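# Insert the pale stick to lock the wooden six-bar puzzle

## Task

Push the pale stick into the wooden puzzle's square opening until equal lengths protrude on each side and all six bars are interlocked. Then release it. The puzzle must rest on the table surface, or on a flat loose item lying on the table, without touching any fixture attached to the table. Finally, neither gripper may be in contact with the puzzle or any other loose object.

## Robot and tools

ROBOT AND FRAME. Two arms, left_arm and right_arm, face each other across a table. Both report in one scene frame. The origin is the table centre, +z is up, and the table surface is at z = 0.020 m. left_arm's base sits on the +y side. The arm names do not match the left or right of any image. On each gripper, +x points out along the fingers and the fingers open and close along y. end_effector_position is the point between the finger pads, about 3 to 4 cm short of the fingertips. Reported hand positions can be slightly wrong, especially when an arm reaches far. Joint friction may leave a gripper short of its target or a little tilted, and tiny moves may not happen at all. Check the pose after every move and correct any tilt.

JOINTS. Ranges in rad, base to gripper: waist -3.054..3.054, shoulder 0..3.142, elbow 0..2.356, wrist pitch -1.571..1.571, wrist yaw -1.571..1.571, wrist roll -3.142..3.142. Load limits in N m: waist 16.6, shoulder 20.6, elbow 20.5, wrist pitch 5.42, wrist yaw 5.4, wrist roll 5.07. A carried object adds to the load. If contact torque reaches a limit, that arm halts for 10 s and ignores the rest of the call.

THE ROW FORMAT. Every motion command is built from rows of 16 numbers, always covering both arms. The first eight are for left_arm: x, y, z, qw, qx, qy, qz, opening. The next eight are the same for right_arm. x, y, z are an absolute target for end_effector_position, in metres, in the scene frame. qw..qz are an absolute target orientation, scalar first. Opening runs from -1 to 1. +1 is fully open (0.088 m). Empty fingers close at about -0.80, and values below that do nothing more. Allow at least 0.5 s for a full close. To keep an arm still or keep its orientation, resend the exact same pose in every row and every call: the one reported just before it started holding. Don't copy a drifted quaternion from later results.

execute_actions. Argument actions is a list of actions. Each action is a list of up to 15 rows, one row per 1/30 s control step. If an action has fewer than 15 rows, its last row is held for the remaining steps. An empty list just returns the current state and images. An action is rejected for both arms if any target lies more than 0.6 m from that gripper's current position along any of the gripper's own axes. If an action is malformed, or the first one fails this check against the latest reported state, nothing in the call runs. Each step, the commanded pose is clipped to within 70 mm and 16 degrees of the measured pose. The arm then stops at that clipped pose, so far targets need further actions. Damped IK favours position over orientation. Hand target lines show what each arm is currently driving toward.

move. Argument target is one 16-number row of absolute poses plus openings. Optional speed is in m/s, from 0.002 to 0.5, default 0.25; turning is capped at twice that value in rad/s. Optional blocking is a boolean. Grippers travel in straight lines that finish together, taking 0.5 to 10 s. Paths longer than that are cut off at 10 s. Rotation takes the shorter way. The openings are sent at the start. Paths ignore obstacles and the other arm, and a gripper may lag, drift or overshoot speed, especially with a nearly straight arm. Faster contact and targets set deeper past a contact both mean harder pushes. The result adds a move: line. done means the arm reached its pose and is at rest. off_target means it is at rest away from its pose. moving, held or fault are the other endings. An arm not named in the ending is done. held means a check blocked the final step. limits=paced means the sent pose was clipped. limits=held means some steps were blocked, and the arm may then jump faster than speed. Each gripper's distance from its pose is also given. With blocking=false the call returns after 0.5 s while the move continues. Use wait(0) to check on it, or stop to end it. Other moves and execute_actions are refused until it finishes.

wait: seconds from 0 to 10. Arms hold their last commands, and a running move continues; the wait returns early if the move ends.
stop: no arguments. Brakes a running move, and needs stopping distance. The fingers keep moving.
zoom_image: camera (cam_high, cam_low, cam_left_wrist or cam_right_wrist) and region [x0, y0, x1, y1] in pixels, with the origin at the top-left, at most 504 by 504. Gives a closer view of that camera's latest image.
finished_scene: scene = the current scene number. Ends the scene for good, so call it only once the puzzle is locked, released and resting.

RESULTS. The state line gives each gripper's position, quaternion and linear/angular velocities. A pose unreachable line means a clearance check altered or blocked that arm's command. grip_measured is the finger opening on the command scale; each gripper may be off by about 1 mm. A hard squeeze can read up to 0.061 narrower than the pads really are. To grip firmly, command about 0.07 below grip_measured; use a smaller margin for a lighter hold. Parts thinner than about 3 mm get proportionally less force. Pad force tops out around 34 to 49 N. grip_effort_n is the motor effort: negative means closing, positive means opening. It saturates near 83 N, and some of the last push can linger from friction. It reads n/a at the start. Images arrive in the order cam_high, cam_low, cam_left_wrist, cam_right_wrist, each 896x504.

HEAT. Holding loads warms the motors. A MOTOR HOT line appears from 50 °C. At 95 °C an OVER-TEMPERATURE FAULT holds the arm until it cools. If it does not cool in time, the arm and its gripper lose power and go limp.

AVOID. Never let the arms collide or press against each other; that ends the scene. Don't drop, slam or shove things, and never let anything leave the table. Objects may occasionally get a small external push. The simulation keeps running between calls, with arms holding their last command. Smooth, low-effort motion is preferred.

Each tool is called by a JSON object that holds its "fn" and its "kwargs", one argument or row to a line.

## Session

I'll start by looking at the scene.

{"fn": "execute_actions", "kwargs": {
  "actions": []
}}

Scene clock: 0.00 s.
left_arm: end_effector_position=(-0.1438, +0.3009, +0.1809) grip_measured=+1.000 grip_effort_n=n/a end_effector_quat_wxyz=(-0.198, +0.441, -0.692, -0.537) end_effector_velocity=(+0.001, +0.002, -0.002) end_effector_angular_velocity=(+0.007, -0.006, +0.003) | right_arm: end_effector_position=(+0.0070, -0.2403, +0.2955) grip_measured=+1.000 grip_effort_n=n/a end_effector_quat_wxyz=(-0.210, +0.861, +0.390, -0.251) end_effector_velocity=(-0.001, -0.000, -0.001) end_effector_angular_velocity=(-0.004, +0.004, +0.007)
Joint positions: left_arm=[-0.654  0.62   0.538 -0.785  0.198  2.346  0.088] | right_arm=[ 0.88   1.594  1.253 -0.811  1.273 -1.388  0.088]
Joint velocities: left_arm=[-0.007 -0.002 -0.002 -0.007 -0.007 -0.007  0.   ] | right_arm=[ 0.002 -0.002 -0.002  0.007 -0.007 -0.007  0.   ]
Heat: left arm: hottest waist 24 °C (+0.0 °C/min); right arm: hottest elbow 26 °C (+0.0 °C/min).
Hand target (left_arm): -0.144, +0.301, +0.181; +0.198, -0.441, +0.692, +0.537
Hand target (right_arm): +0.007, -0.240, +0.296; -0.210, +0.861, +0.390, -0.251

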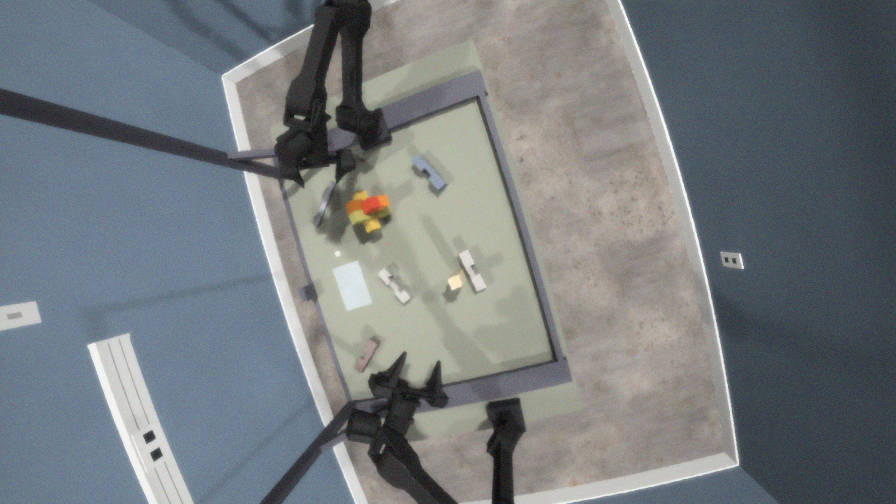

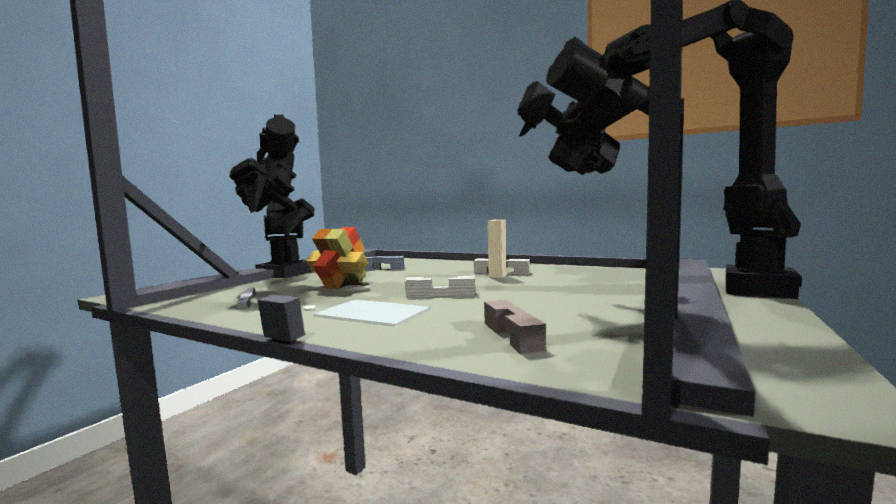

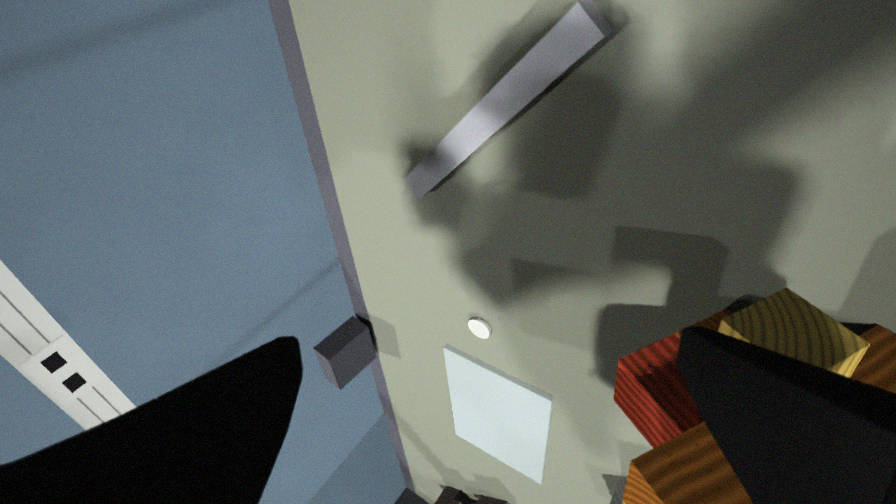

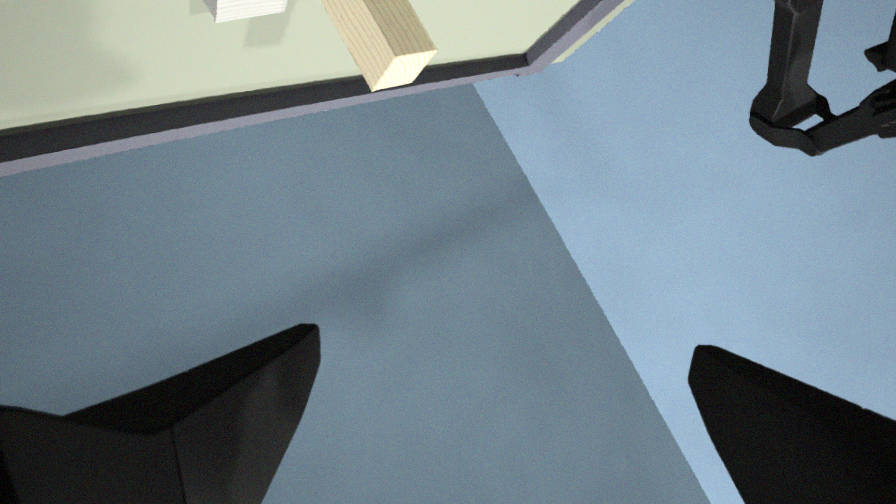

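{"fn": "zoom_image", "kwargs": {
  "camera": "cam_high",
  "region": [300, 140, 520, 320]
}}

{"fn": "zoom_image", "kwargs": {
  "camera": "cam_low",
  "region": [280, 200, 560, 320]
}}

Region (300, 140, 520, 320) of cam_high's 896x504 image, scaled by 2.291, with more detail than that image has; it fills the top 412 rows of this view, and the rest is white.

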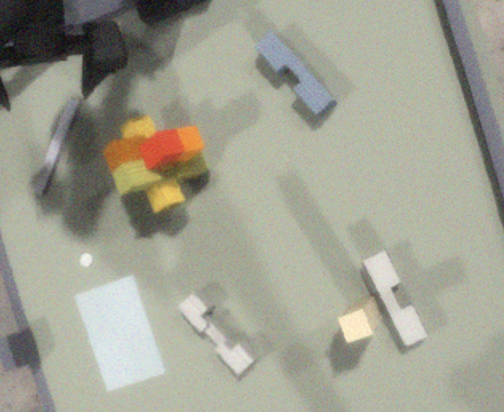

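Region (280, 200, 560, 320) of cam_low's 896x504 image, scaled by 1.800, with more detail than that image has; it fills the top 216 rows of this view, and the rest is white.

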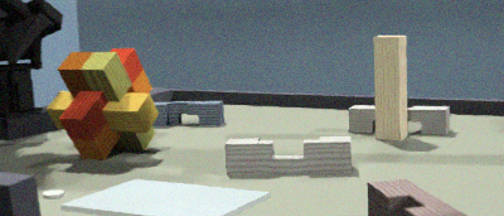

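{"fn": "zoom_image", "kwargs": {
  "camera": "cam_low",
  "region": [295, 215, 385, 300]
}}

{"fn": "zoom_image", "kwargs": {
  "camera": "cam_high",
  "region": [335, 180, 405, 245]
}}

Region (295, 215, 385, 300) of cam_low's 896x504 image, scaled by 5.600, with more detail than that image has.

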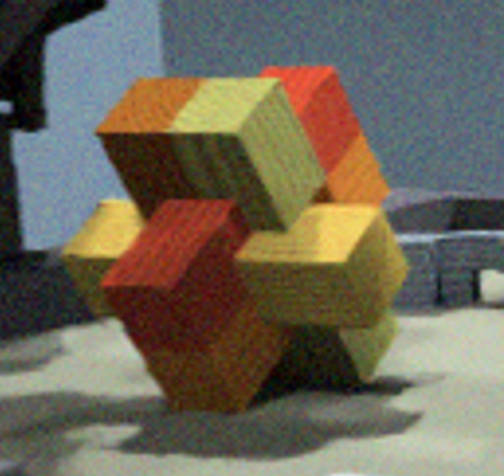

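Region (335, 180, 405, 245) of cam_high's 896x504 image, scaled by 7.200, with more detail than that image has; it fills the top 468 rows of this view, and the rest is white.

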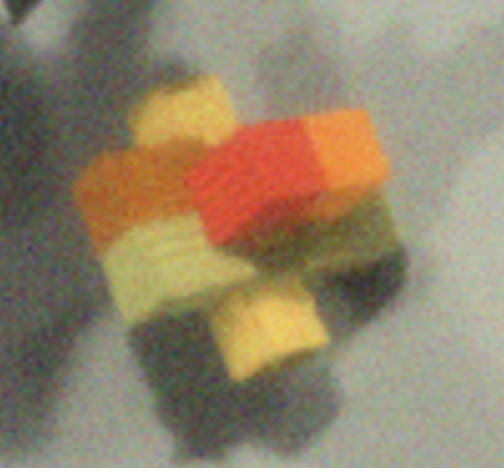

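{"fn": "move", "kwargs": {
  "target": [-0.086, 0.27, 0.22, 0.3799, 0.5964, 0.3799, -0.5964, 1, -0.08, -0.06, 0.13, 0.7044, -0.0616, 0.0616, 0.7044, 1],
  "speed": 0.35
}}

Scene clock: 96.10 s.
left_arm: end_effector_position=(-0.0849, +0.2725, +0.2204) grip_measured=+1.000 grip_effort_n=-1.2 end_effector_quat_wxyz=(+0.376, +0.599, +0.377, -0.598) end_effector_velocity=(+0.000, -0.001, -0.001) end_effector_angular_velocity=(-0.005, -0.006, +0.005) | right_arm: end_effector_position=(-0.0802, -0.0623, +0.1339) grip_measured=+1.000 grip_effort_n=-0.7 end_effector_quat_wxyz=(+0.705, -0.061, +0.061, +0.704) end_effector_velocity=(+0.000, +0.000, -0.002) end_effector_angular_velocity=(-0.015, -0.029, +0.009)
Joint positions: left_arm=[-0.465  1.246  1.151 -1.477  0.001  0.008  0.088] | right_arm=[0.626 2.258 1.166 0.889 0.551 0.107 0.088]
Joint velocities: left_arm=[-0.002  0.002 -0.002  0.007 -0.007 -0.007  0.   ] | right_arm=[-0.002 -0.002  0.002 -0.022 -0.007 -0.022  0.   ]
Heat: left arm: hottest elbow 33 °C (+4.0 °C/min); right arm: hottest elbow 31 °C (+2.0 °C/min).
Hand target (left_arm): -0.086, +0.271, +0.221; +0.377, +0.597, +0.381, -0.597
Hand target (right_arm): -0.081, -0.060, +0.129; +0.703, -0.063, +0.063, +0.705
Off the commanded pose (left_arm): 0.003 m, 1 deg.
Off the commanded pose (right_arm): 0.004 m, 0 deg.
move: done

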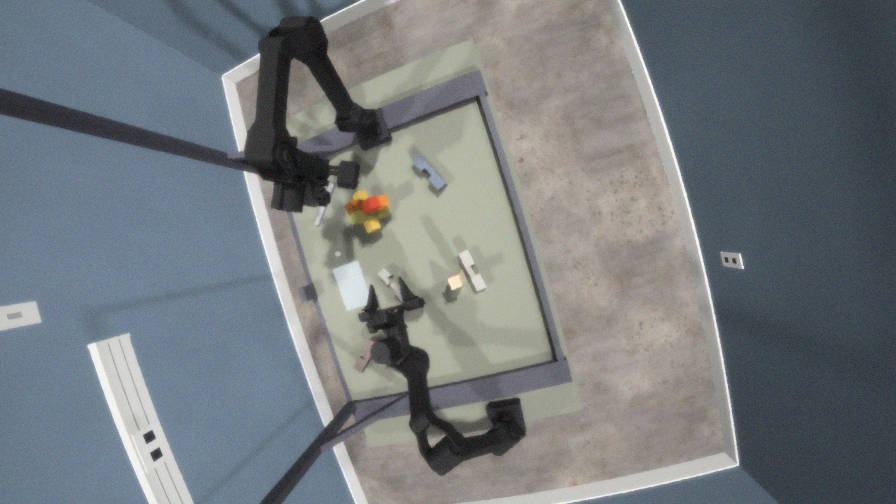

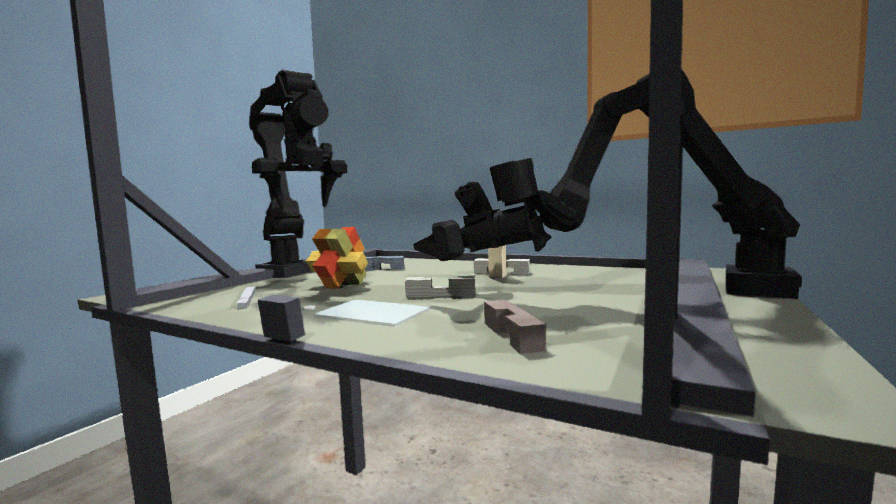

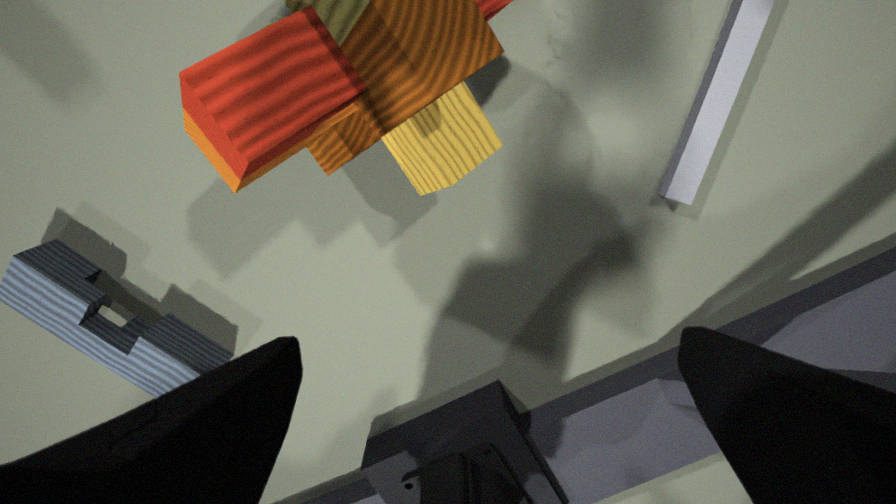

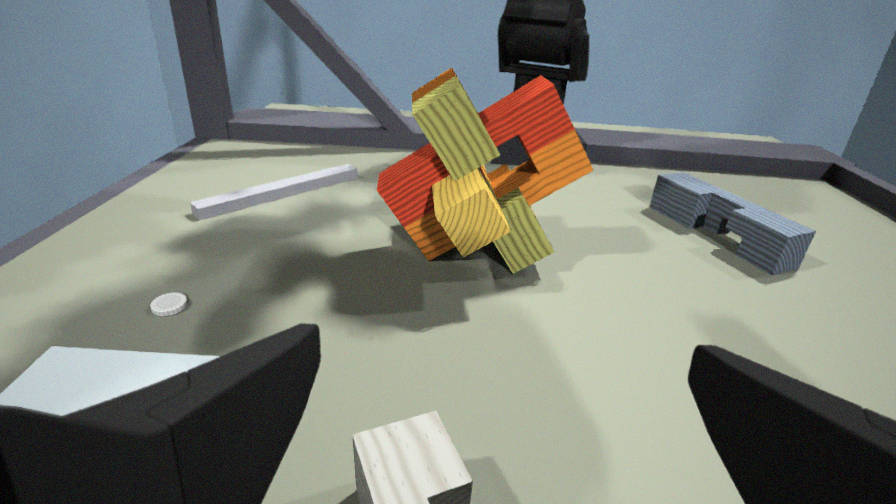

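{"fn": "zoom_image", "kwargs": {
  "camera": "cam_right_wrist",
  "region": [360, 50, 610, 290]
}}

Region (360, 50, 610, 290) of cam_right_wrist's 896x504 image, scaled by 2.016, with more detail than that image has; it fills the top 484 rows of this view, and the rest is white.

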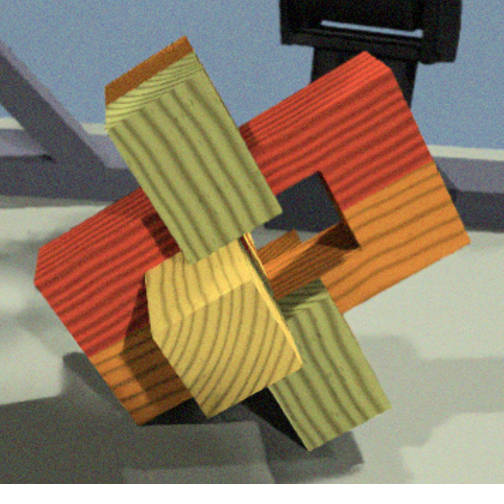

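{"fn": "zoom_image", "kwargs": {
  "camera": "cam_low",
  "region": [230, 60, 400, 300]
}}

{"fn": "zoom_image", "kwargs": {
  "camera": "cam_high",
  "region": [320, 240, 500, 400]
}}

Region (230, 60, 400, 300) of cam_low's 896x504 image, scaled by 2.100, with more detail than that image has; it fills the left 357 columns of this view, and the rest is white.

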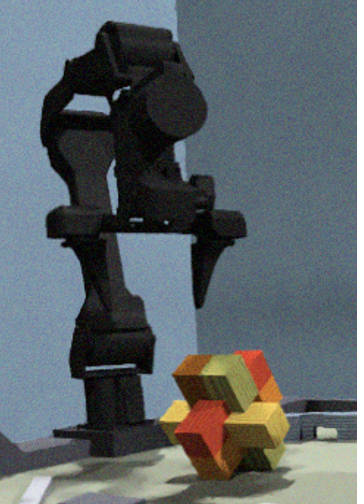

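Region (320, 240, 500, 400) of cam_high's 896x504 image, scaled by 2.800, with more detail than that image has.

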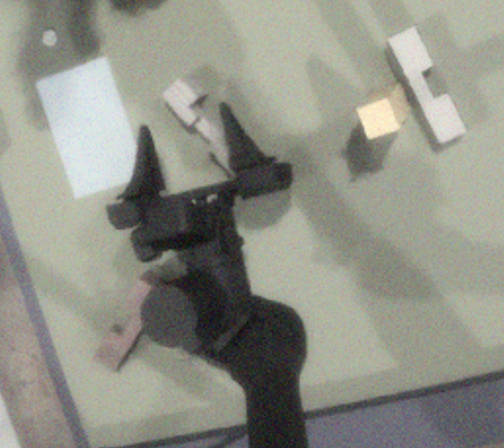

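{"fn": "zoom_image", "kwargs": {
  "camera": "cam_left_wrist",
  "region": [160, 0, 560, 220]
}}

Region (160, 0, 560, 220) of cam_left_wrist's 896x504 image, scaled by 1.260, with more detail than that image has; it fills the top 277 rows of this view, and the rest is white.

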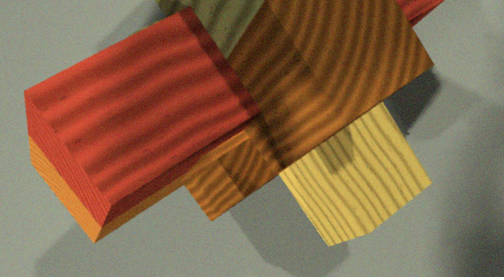

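{"fn": "move", "kwargs": {
  "target": [0.045, 0.212, 0.185, 0.42, 0.33, 0.625, -0.57, 1, -0.08, -0.06, 0.13, 0.7044, -0.0616, 0.0616, 0.7044, 1],
  "speed": 0.25
}}

{"fn": "move", "kwargs": {
  "target": [0.023, 0.2025, 0.138, 0.2517, 0.1572, 0.6894, -0.6608, 1, -0.08, -0.06, 0.13, 0.7044, -0.0616, 0.0616, 0.7044, 1],
  "speed": 0.15
}}

Scene clock: 218.00 s.
left_arm: end_effector_position=(+0.0423, +0.2155, +0.1850) grip_measured=+1.000 grip_effort_n=-1.6 end_effector_quat_wxyz=(+0.417, +0.327, +0.627, -0.571) end_effector_velocity=(+0.003, -0.002, -0.001) end_effector_angular_velocity=(-0.006, -0.010, -0.005) | right_arm: end_effector_position=(-0.0799, -0.0620, +0.1345) grip_measured=+1.000 grip_effort_n=-1.2 end_effector_quat_wxyz=(+0.705, -0.059, +0.061, +0.704) end_effector_velocity=(+0.000, -0.001, -0.001) end_effector_angular_velocity=(-0.005, -0.012, -0.003)
Joint positions: left_arm=[ 0.465  1.507  1.153 -1.38   0.432  0.375  0.088] | right_arm=[0.625 2.258 1.166 0.892 0.551 0.108 0.088]
Joint velocities: left_arm=[ 0.002  0.007  0.007  0.007 -0.007  0.007  0.   ] | right_arm=[ 0.002 -0.002 -0.002 -0.007  0.007 -0.007  0.   ]
Heat: left arm: hottest elbow 36 °C (+1.0 °C/min); right arm: hottest shoulder 34 °C (+2.0 °C/min).
Hand target (left_arm): +0.044, +0.213, +0.185; +0.415, +0.325, +0.628, -0.572
Hand target (right_arm): -0.080, -0.060, +0.130; +0.704, -0.062, +0.062, +0.704
Off the commanded pose (left_arm): 0.004 m, 1 deg.
Off the commanded pose (right_arm): 0.005 m, 0 deg.
move: done

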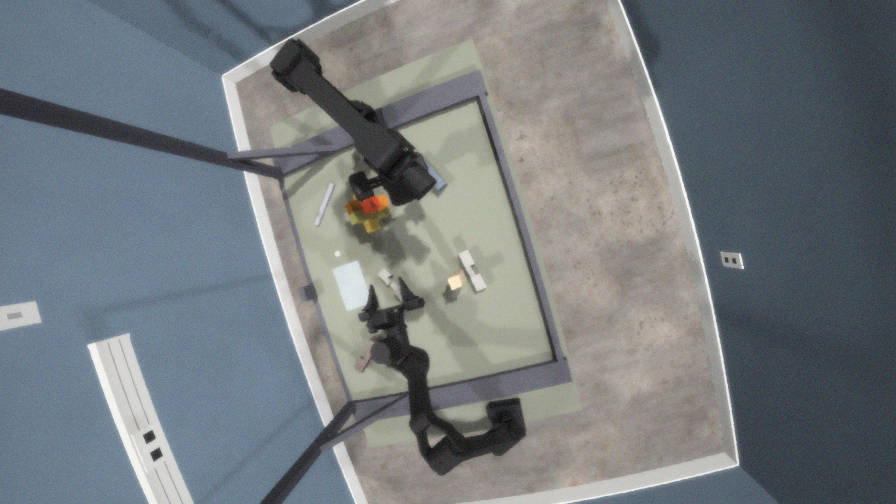

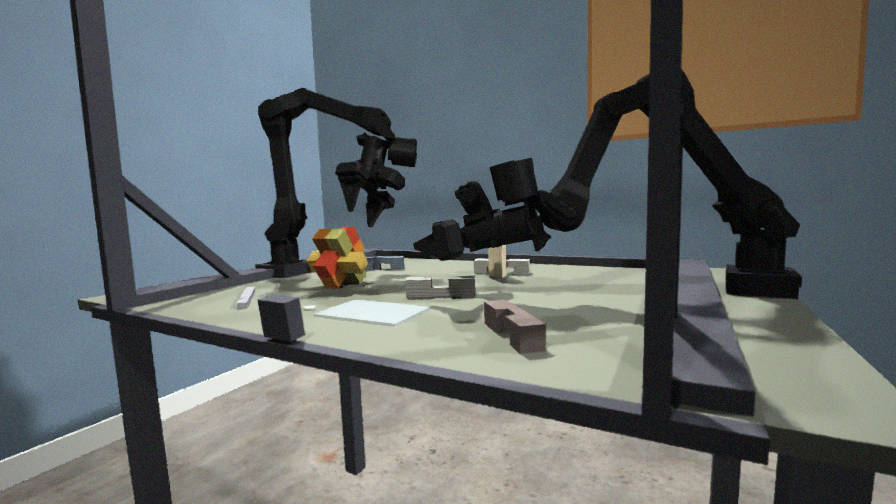

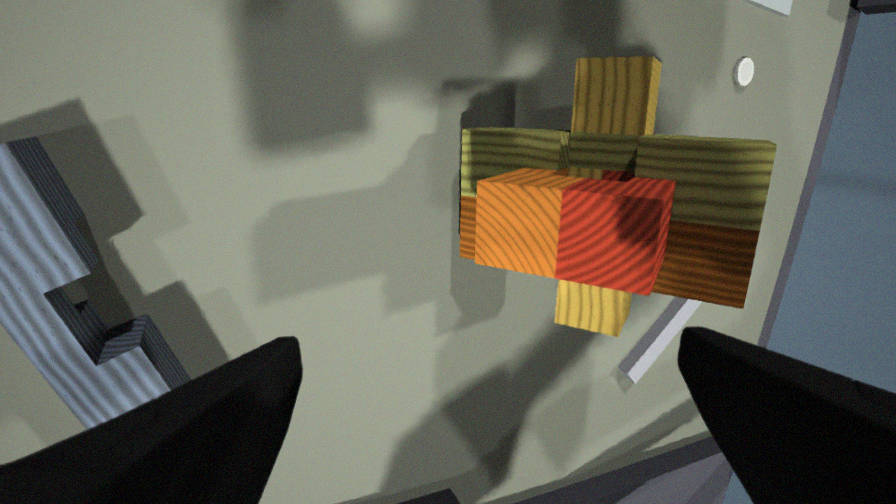

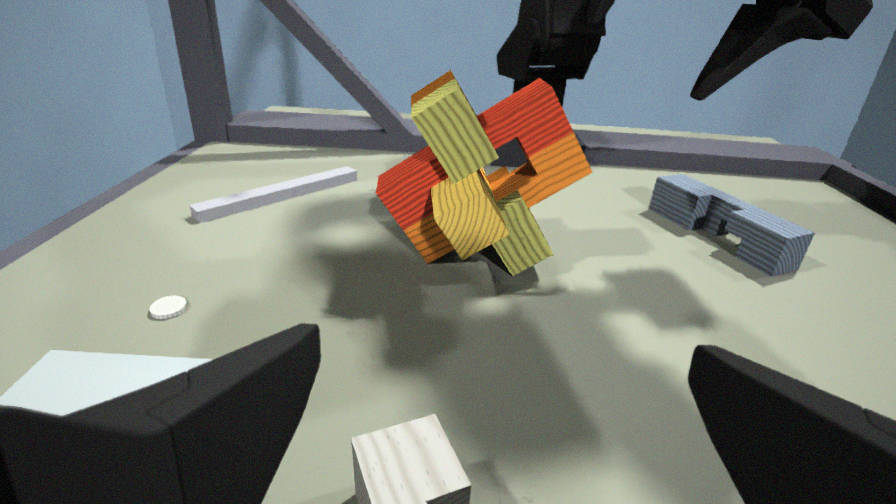

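Scene clock: 220.10 s.
left_arm: end_effector_position=(+0.0231, +0.2014, +0.1420) grip_measured=+1.000 grip_effort_n=-1.6 end_effector_quat_wxyz=(+0.257, +0.160, +0.683, -0.665) end_effector_velocity=(-0.002, +0.003, -0.001) end_effector_angular_velocity=(+0.024, +0.006, -0.002) | right_arm: end_effector_position=(-0.0797, -0.0619, +0.1345) grip_measured=+1.000 grip_effort_n=-0.7 end_effector_quat_wxyz=(+0.705, -0.059, +0.061, +0.704) end_effector_velocity=(+0.003, -0.000, -0.001) end_effector_angular_velocity=(-0.005, -0.012, -0.008)
Joint positions: left_arm=[ 0.58   1.816  1.061 -1.387  0.836  0.734  0.088] | right_arm=[0.624 2.258 1.166 0.892 0.551 0.108 0.088]
Joint velocities: left_arm=[-0.002  0.002 -0.007 -0.007 -0.007 -0.007  0.   ] | right_arm=[-0.002 -0.002 -0.002 -0.007  0.007 -0.007  0.   ]
Heat: left arm: hottest elbow 35 °C (+0.0 °C/min); right arm: hottest shoulder 34 °C (+1.0 °C/min).
Hand target (left_arm): +0.022, +0.203, +0.139; +0.251, +0.156, +0.689, -0.662
Hand target (right_arm): -0.080, -0.060, +0.130; +0.704, -0.062, +0.062, +0.704
Off the commanded pose (left_arm): 0.004 m, 1 deg.
Off the commanded pose (right_arm): 0.005 m, 0 deg.
move: done

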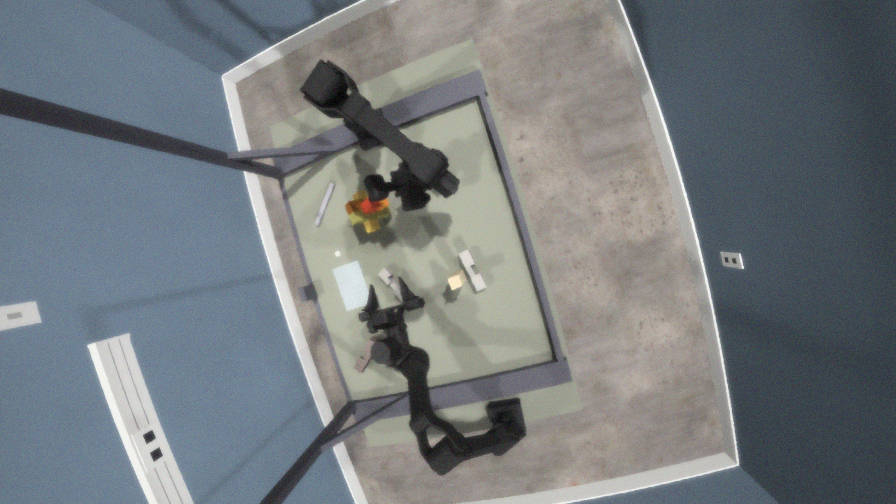

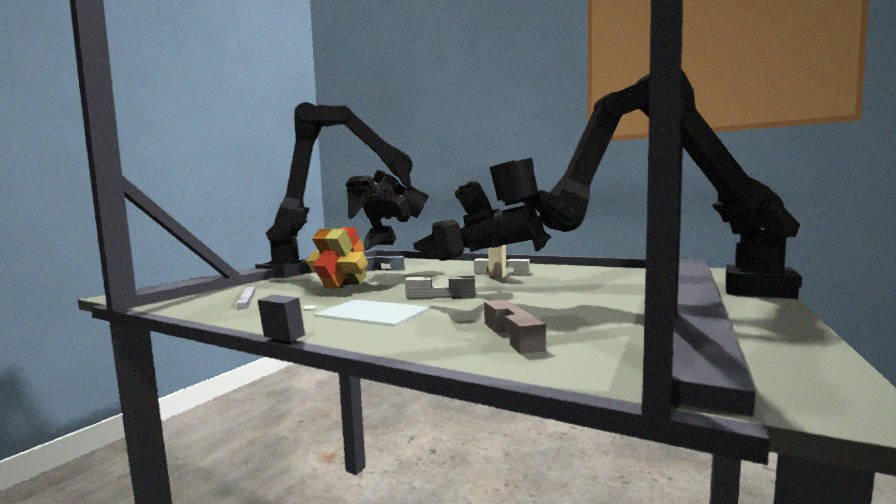

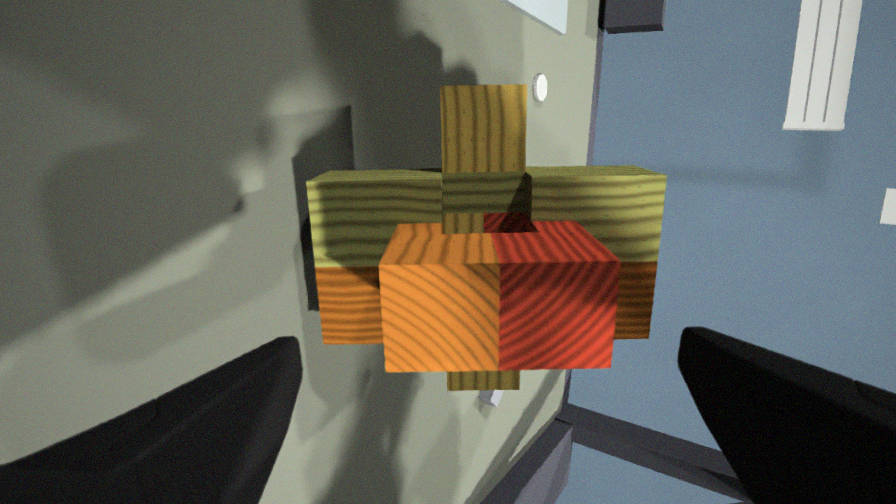

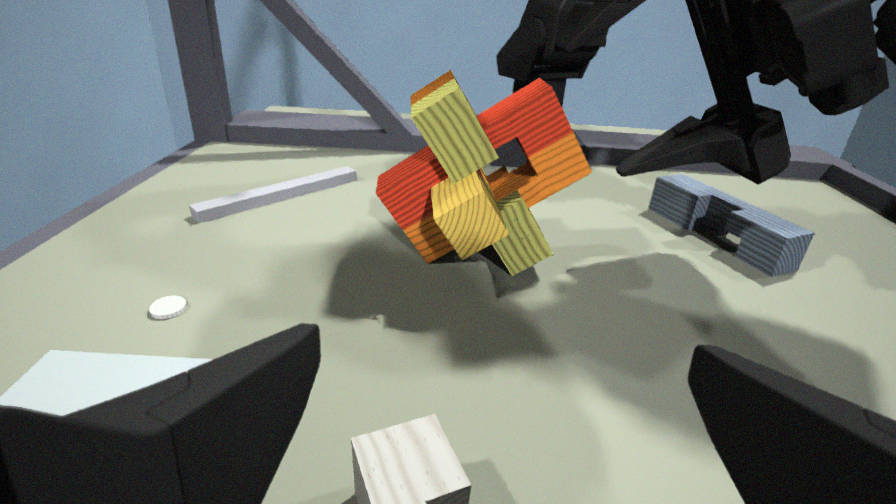

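{"fn": "move", "kwargs": {
  "target": [-0.0215, 0.1945, 0.1135, 0.2517, 0.1572, 0.6894, -0.6608, 1, -0.08, -0.06, 0.13, 0.7044, -0.0616, 0.0616, 0.7044, 1],
  "speed": 0.06
}}

Scene clock: 229.83 s.
left_arm: end_effector_position=(-0.0195, +0.1937, +0.1115) grip_measured=+1.000 grip_effort_n=-1.6 end_effector_quat_wxyz=(+0.252, +0.160, +0.690, -0.659) end_effector_velocity=(+0.002, -0.001, -0.001) end_effector_angular_velocity=(-0.003, -0.015, +0.012) | right_arm: end_effector_position=(-0.0797, -0.0619, +0.1345) grip_measured=+1.000 grip_effort_n=-0.7 end_effector_quat_wxyz=(+0.705, -0.059, +0.061, +0.704) end_effector_velocity=(-0.001, -0.001, -0.004) end_effector_angular_velocity=(-0.021, -0.015, +0.020)
Joint positions: left_arm=[ 0.423  1.803  0.918 -1.114  0.91   0.52   0.088] | right_arm=[0.624 2.258 1.166 0.892 0.551 0.108 0.088]
Joint velocities: left_arm=[ 0.002 -0.012 -0.007  0.022 -0.007 -0.022  0.   ] | right_arm=[-0.002 -0.002 -0.002 -0.022 -0.022 -0.007  0.   ]
Heat: left arm: hottest elbow 34 °C (-1.0 °C/min); right arm: hottest shoulder 34 °C (+1.0 °C/min).
Hand target (left_arm): -0.021, +0.195, +0.113; +0.253, +0.158, +0.689, -0.660
Hand target (right_arm): -0.080, -0.060, +0.130; +0.704, -0.062, +0.062, +0.704
Off the commanded pose (left_arm): 0.003 m, 0 deg.
Off the commanded pose (right_arm): 0.005 m, 0 deg.
move: done

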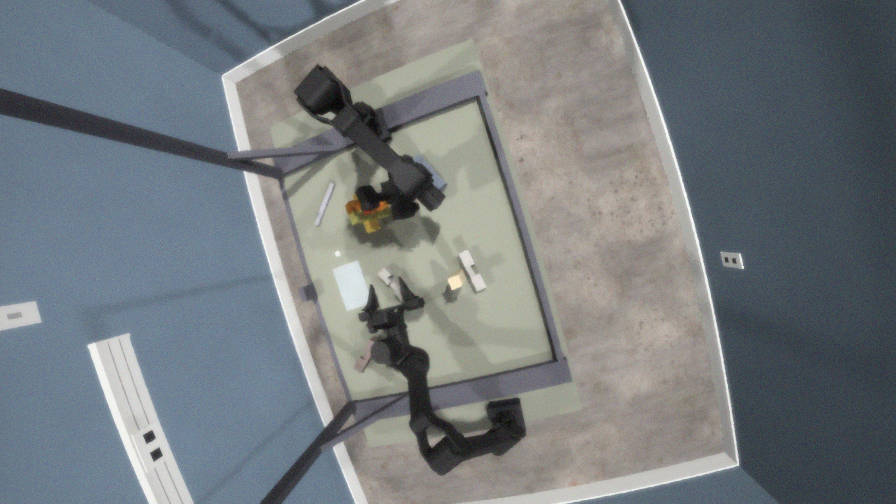

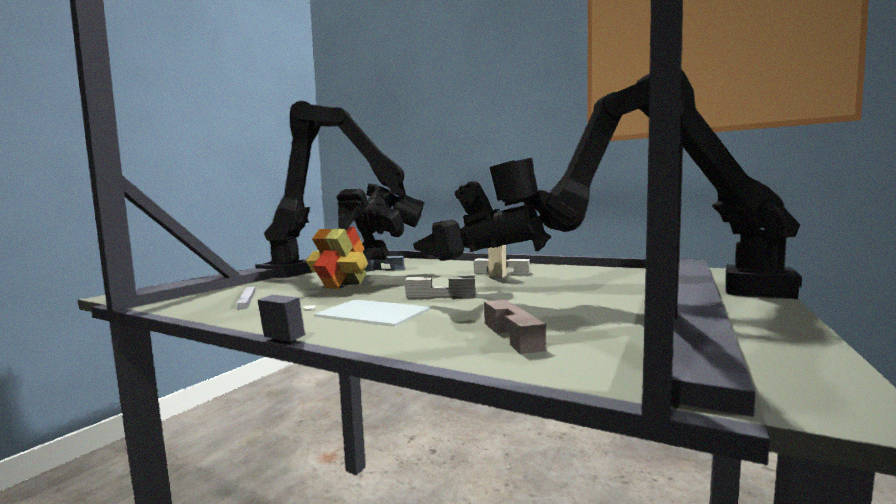

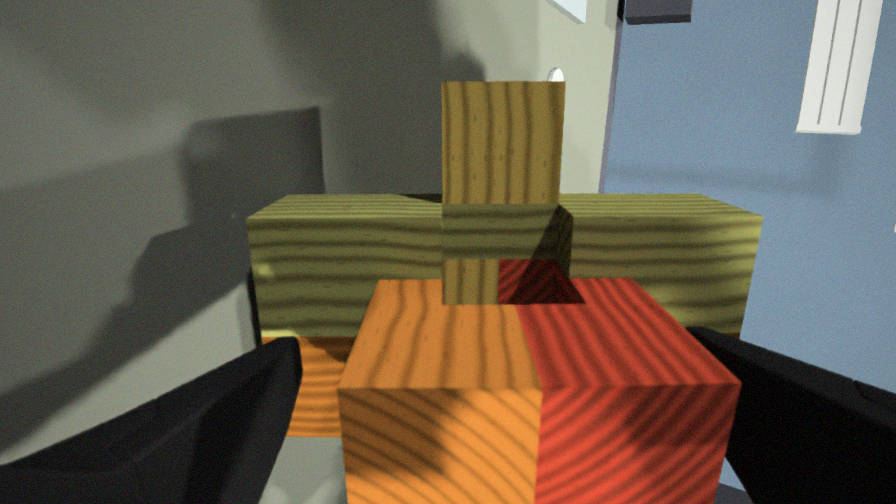

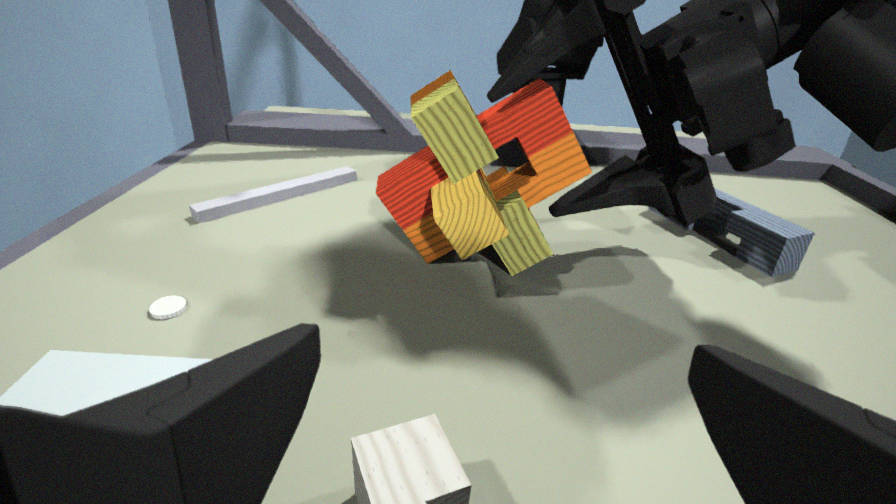

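{"fn": "move", "kwargs": {
  "target": [-0.0265, 0.194, 0.1165, 0.2517, 0.1572, 0.6894, -0.6608, 1, -0.08, -0.06, 0.13, 0.7044, -0.0616, 0.0616, 0.7044, 1],
  "speed": 0.03
}}

Scene clock: 236.70 s.
left_arm: end_effector_position=(-0.0246, +0.1925, +0.1147) grip_measured=+1.000 grip_effort_n=-1.2 end_effector_quat_wxyz=(+0.252, +0.159, +0.690, -0.660) end_effector_velocity=(-0.001, +0.003, +0.000) end_effector_angular_velocity=(+0.015, -0.002, -0.001) | right_arm: end_effector_position=(-0.0797, -0.0619, +0.1345) grip_measured=+1.000 grip_effort_n=-0.7 end_effector_quat_wxyz=(+0.705, -0.059, +0.061, +0.704) end_effector_velocity=(+0.000, +0.000, +0.004) end_effector_angular_velocity=(+0.010, +0.000, +0.006)
Joint positions: left_arm=[ 0.403  1.786  0.913 -1.104  0.92   0.492  0.088] | right_arm=[0.624 2.258 1.166 0.892 0.551 0.108 0.088]
Joint velocities: left_arm=[-0.002 -0.007 -0.007 -0.007 -0.007 -0.007  0.   ] | right_arm=[-0.002 -0.007 -0.002  0.007 -0.007 -0.007  0.   ]
Heat: left arm: hottest elbow 33 °C (-2.0 °C/min); right arm: hottest shoulder 34 °C (+1.0 °C/min).
Hand target (left_arm): -0.026, +0.194, +0.116; +0.252, +0.157, +0.689, -0.661
Hand target (right_arm): -0.080, -0.060, +0.130; +0.704, -0.062, +0.062, +0.704
Off the commanded pose (left_arm): 0.003 m, 0 deg.
Off the commanded pose (right_arm): 0.005 m, 0 deg.
move: done

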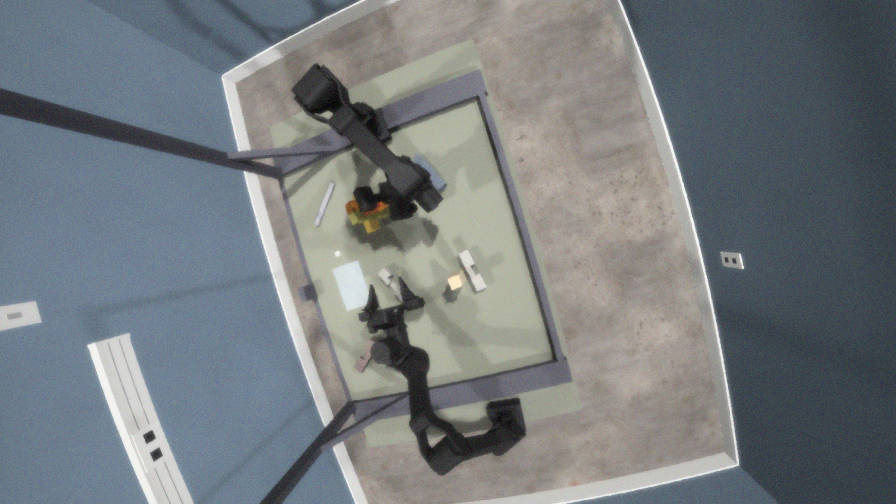

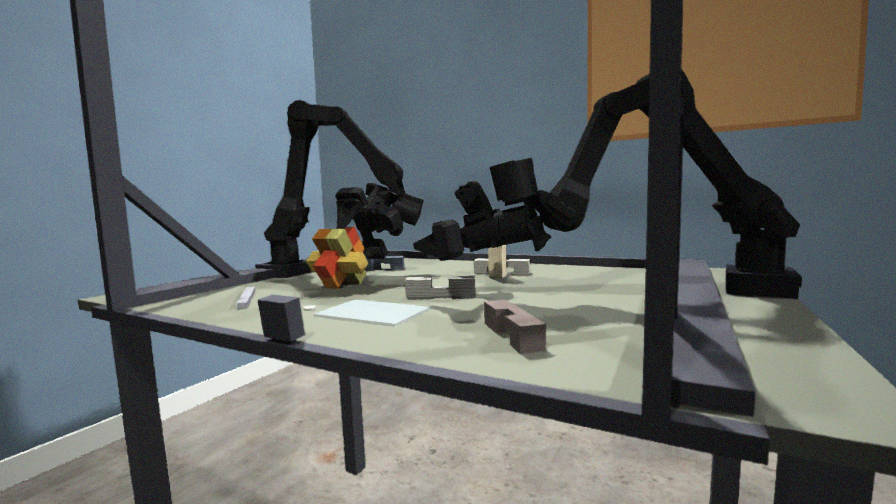

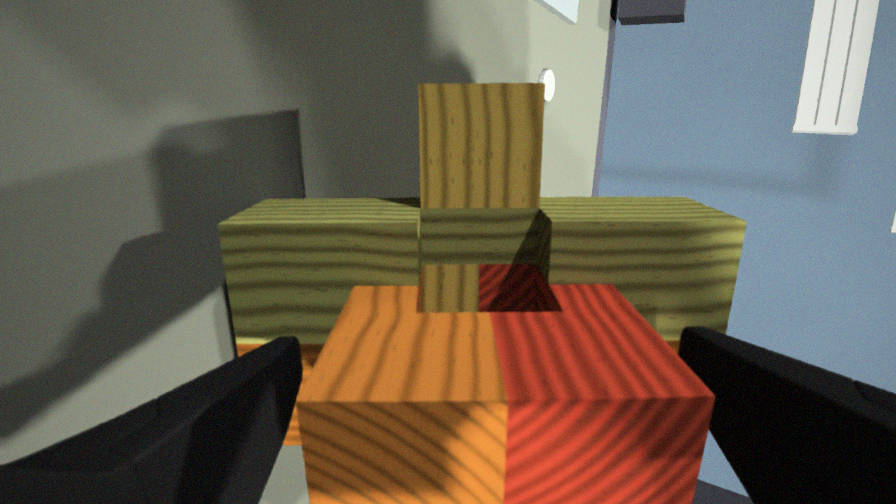

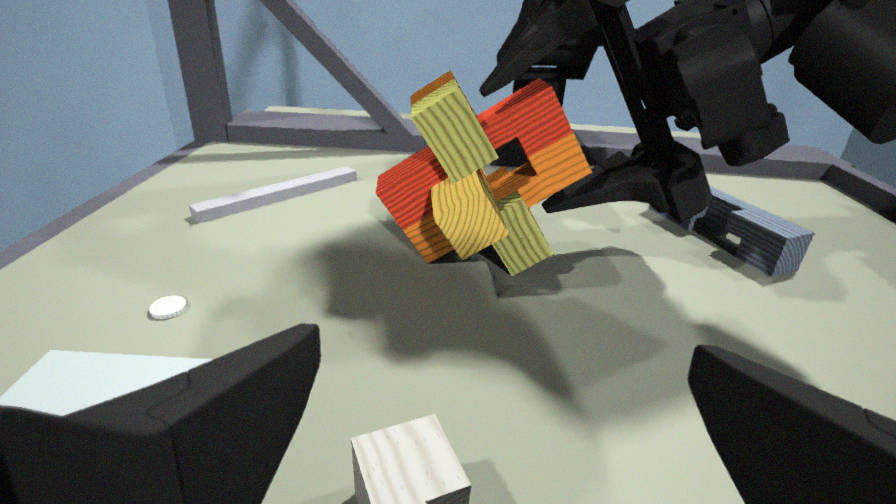

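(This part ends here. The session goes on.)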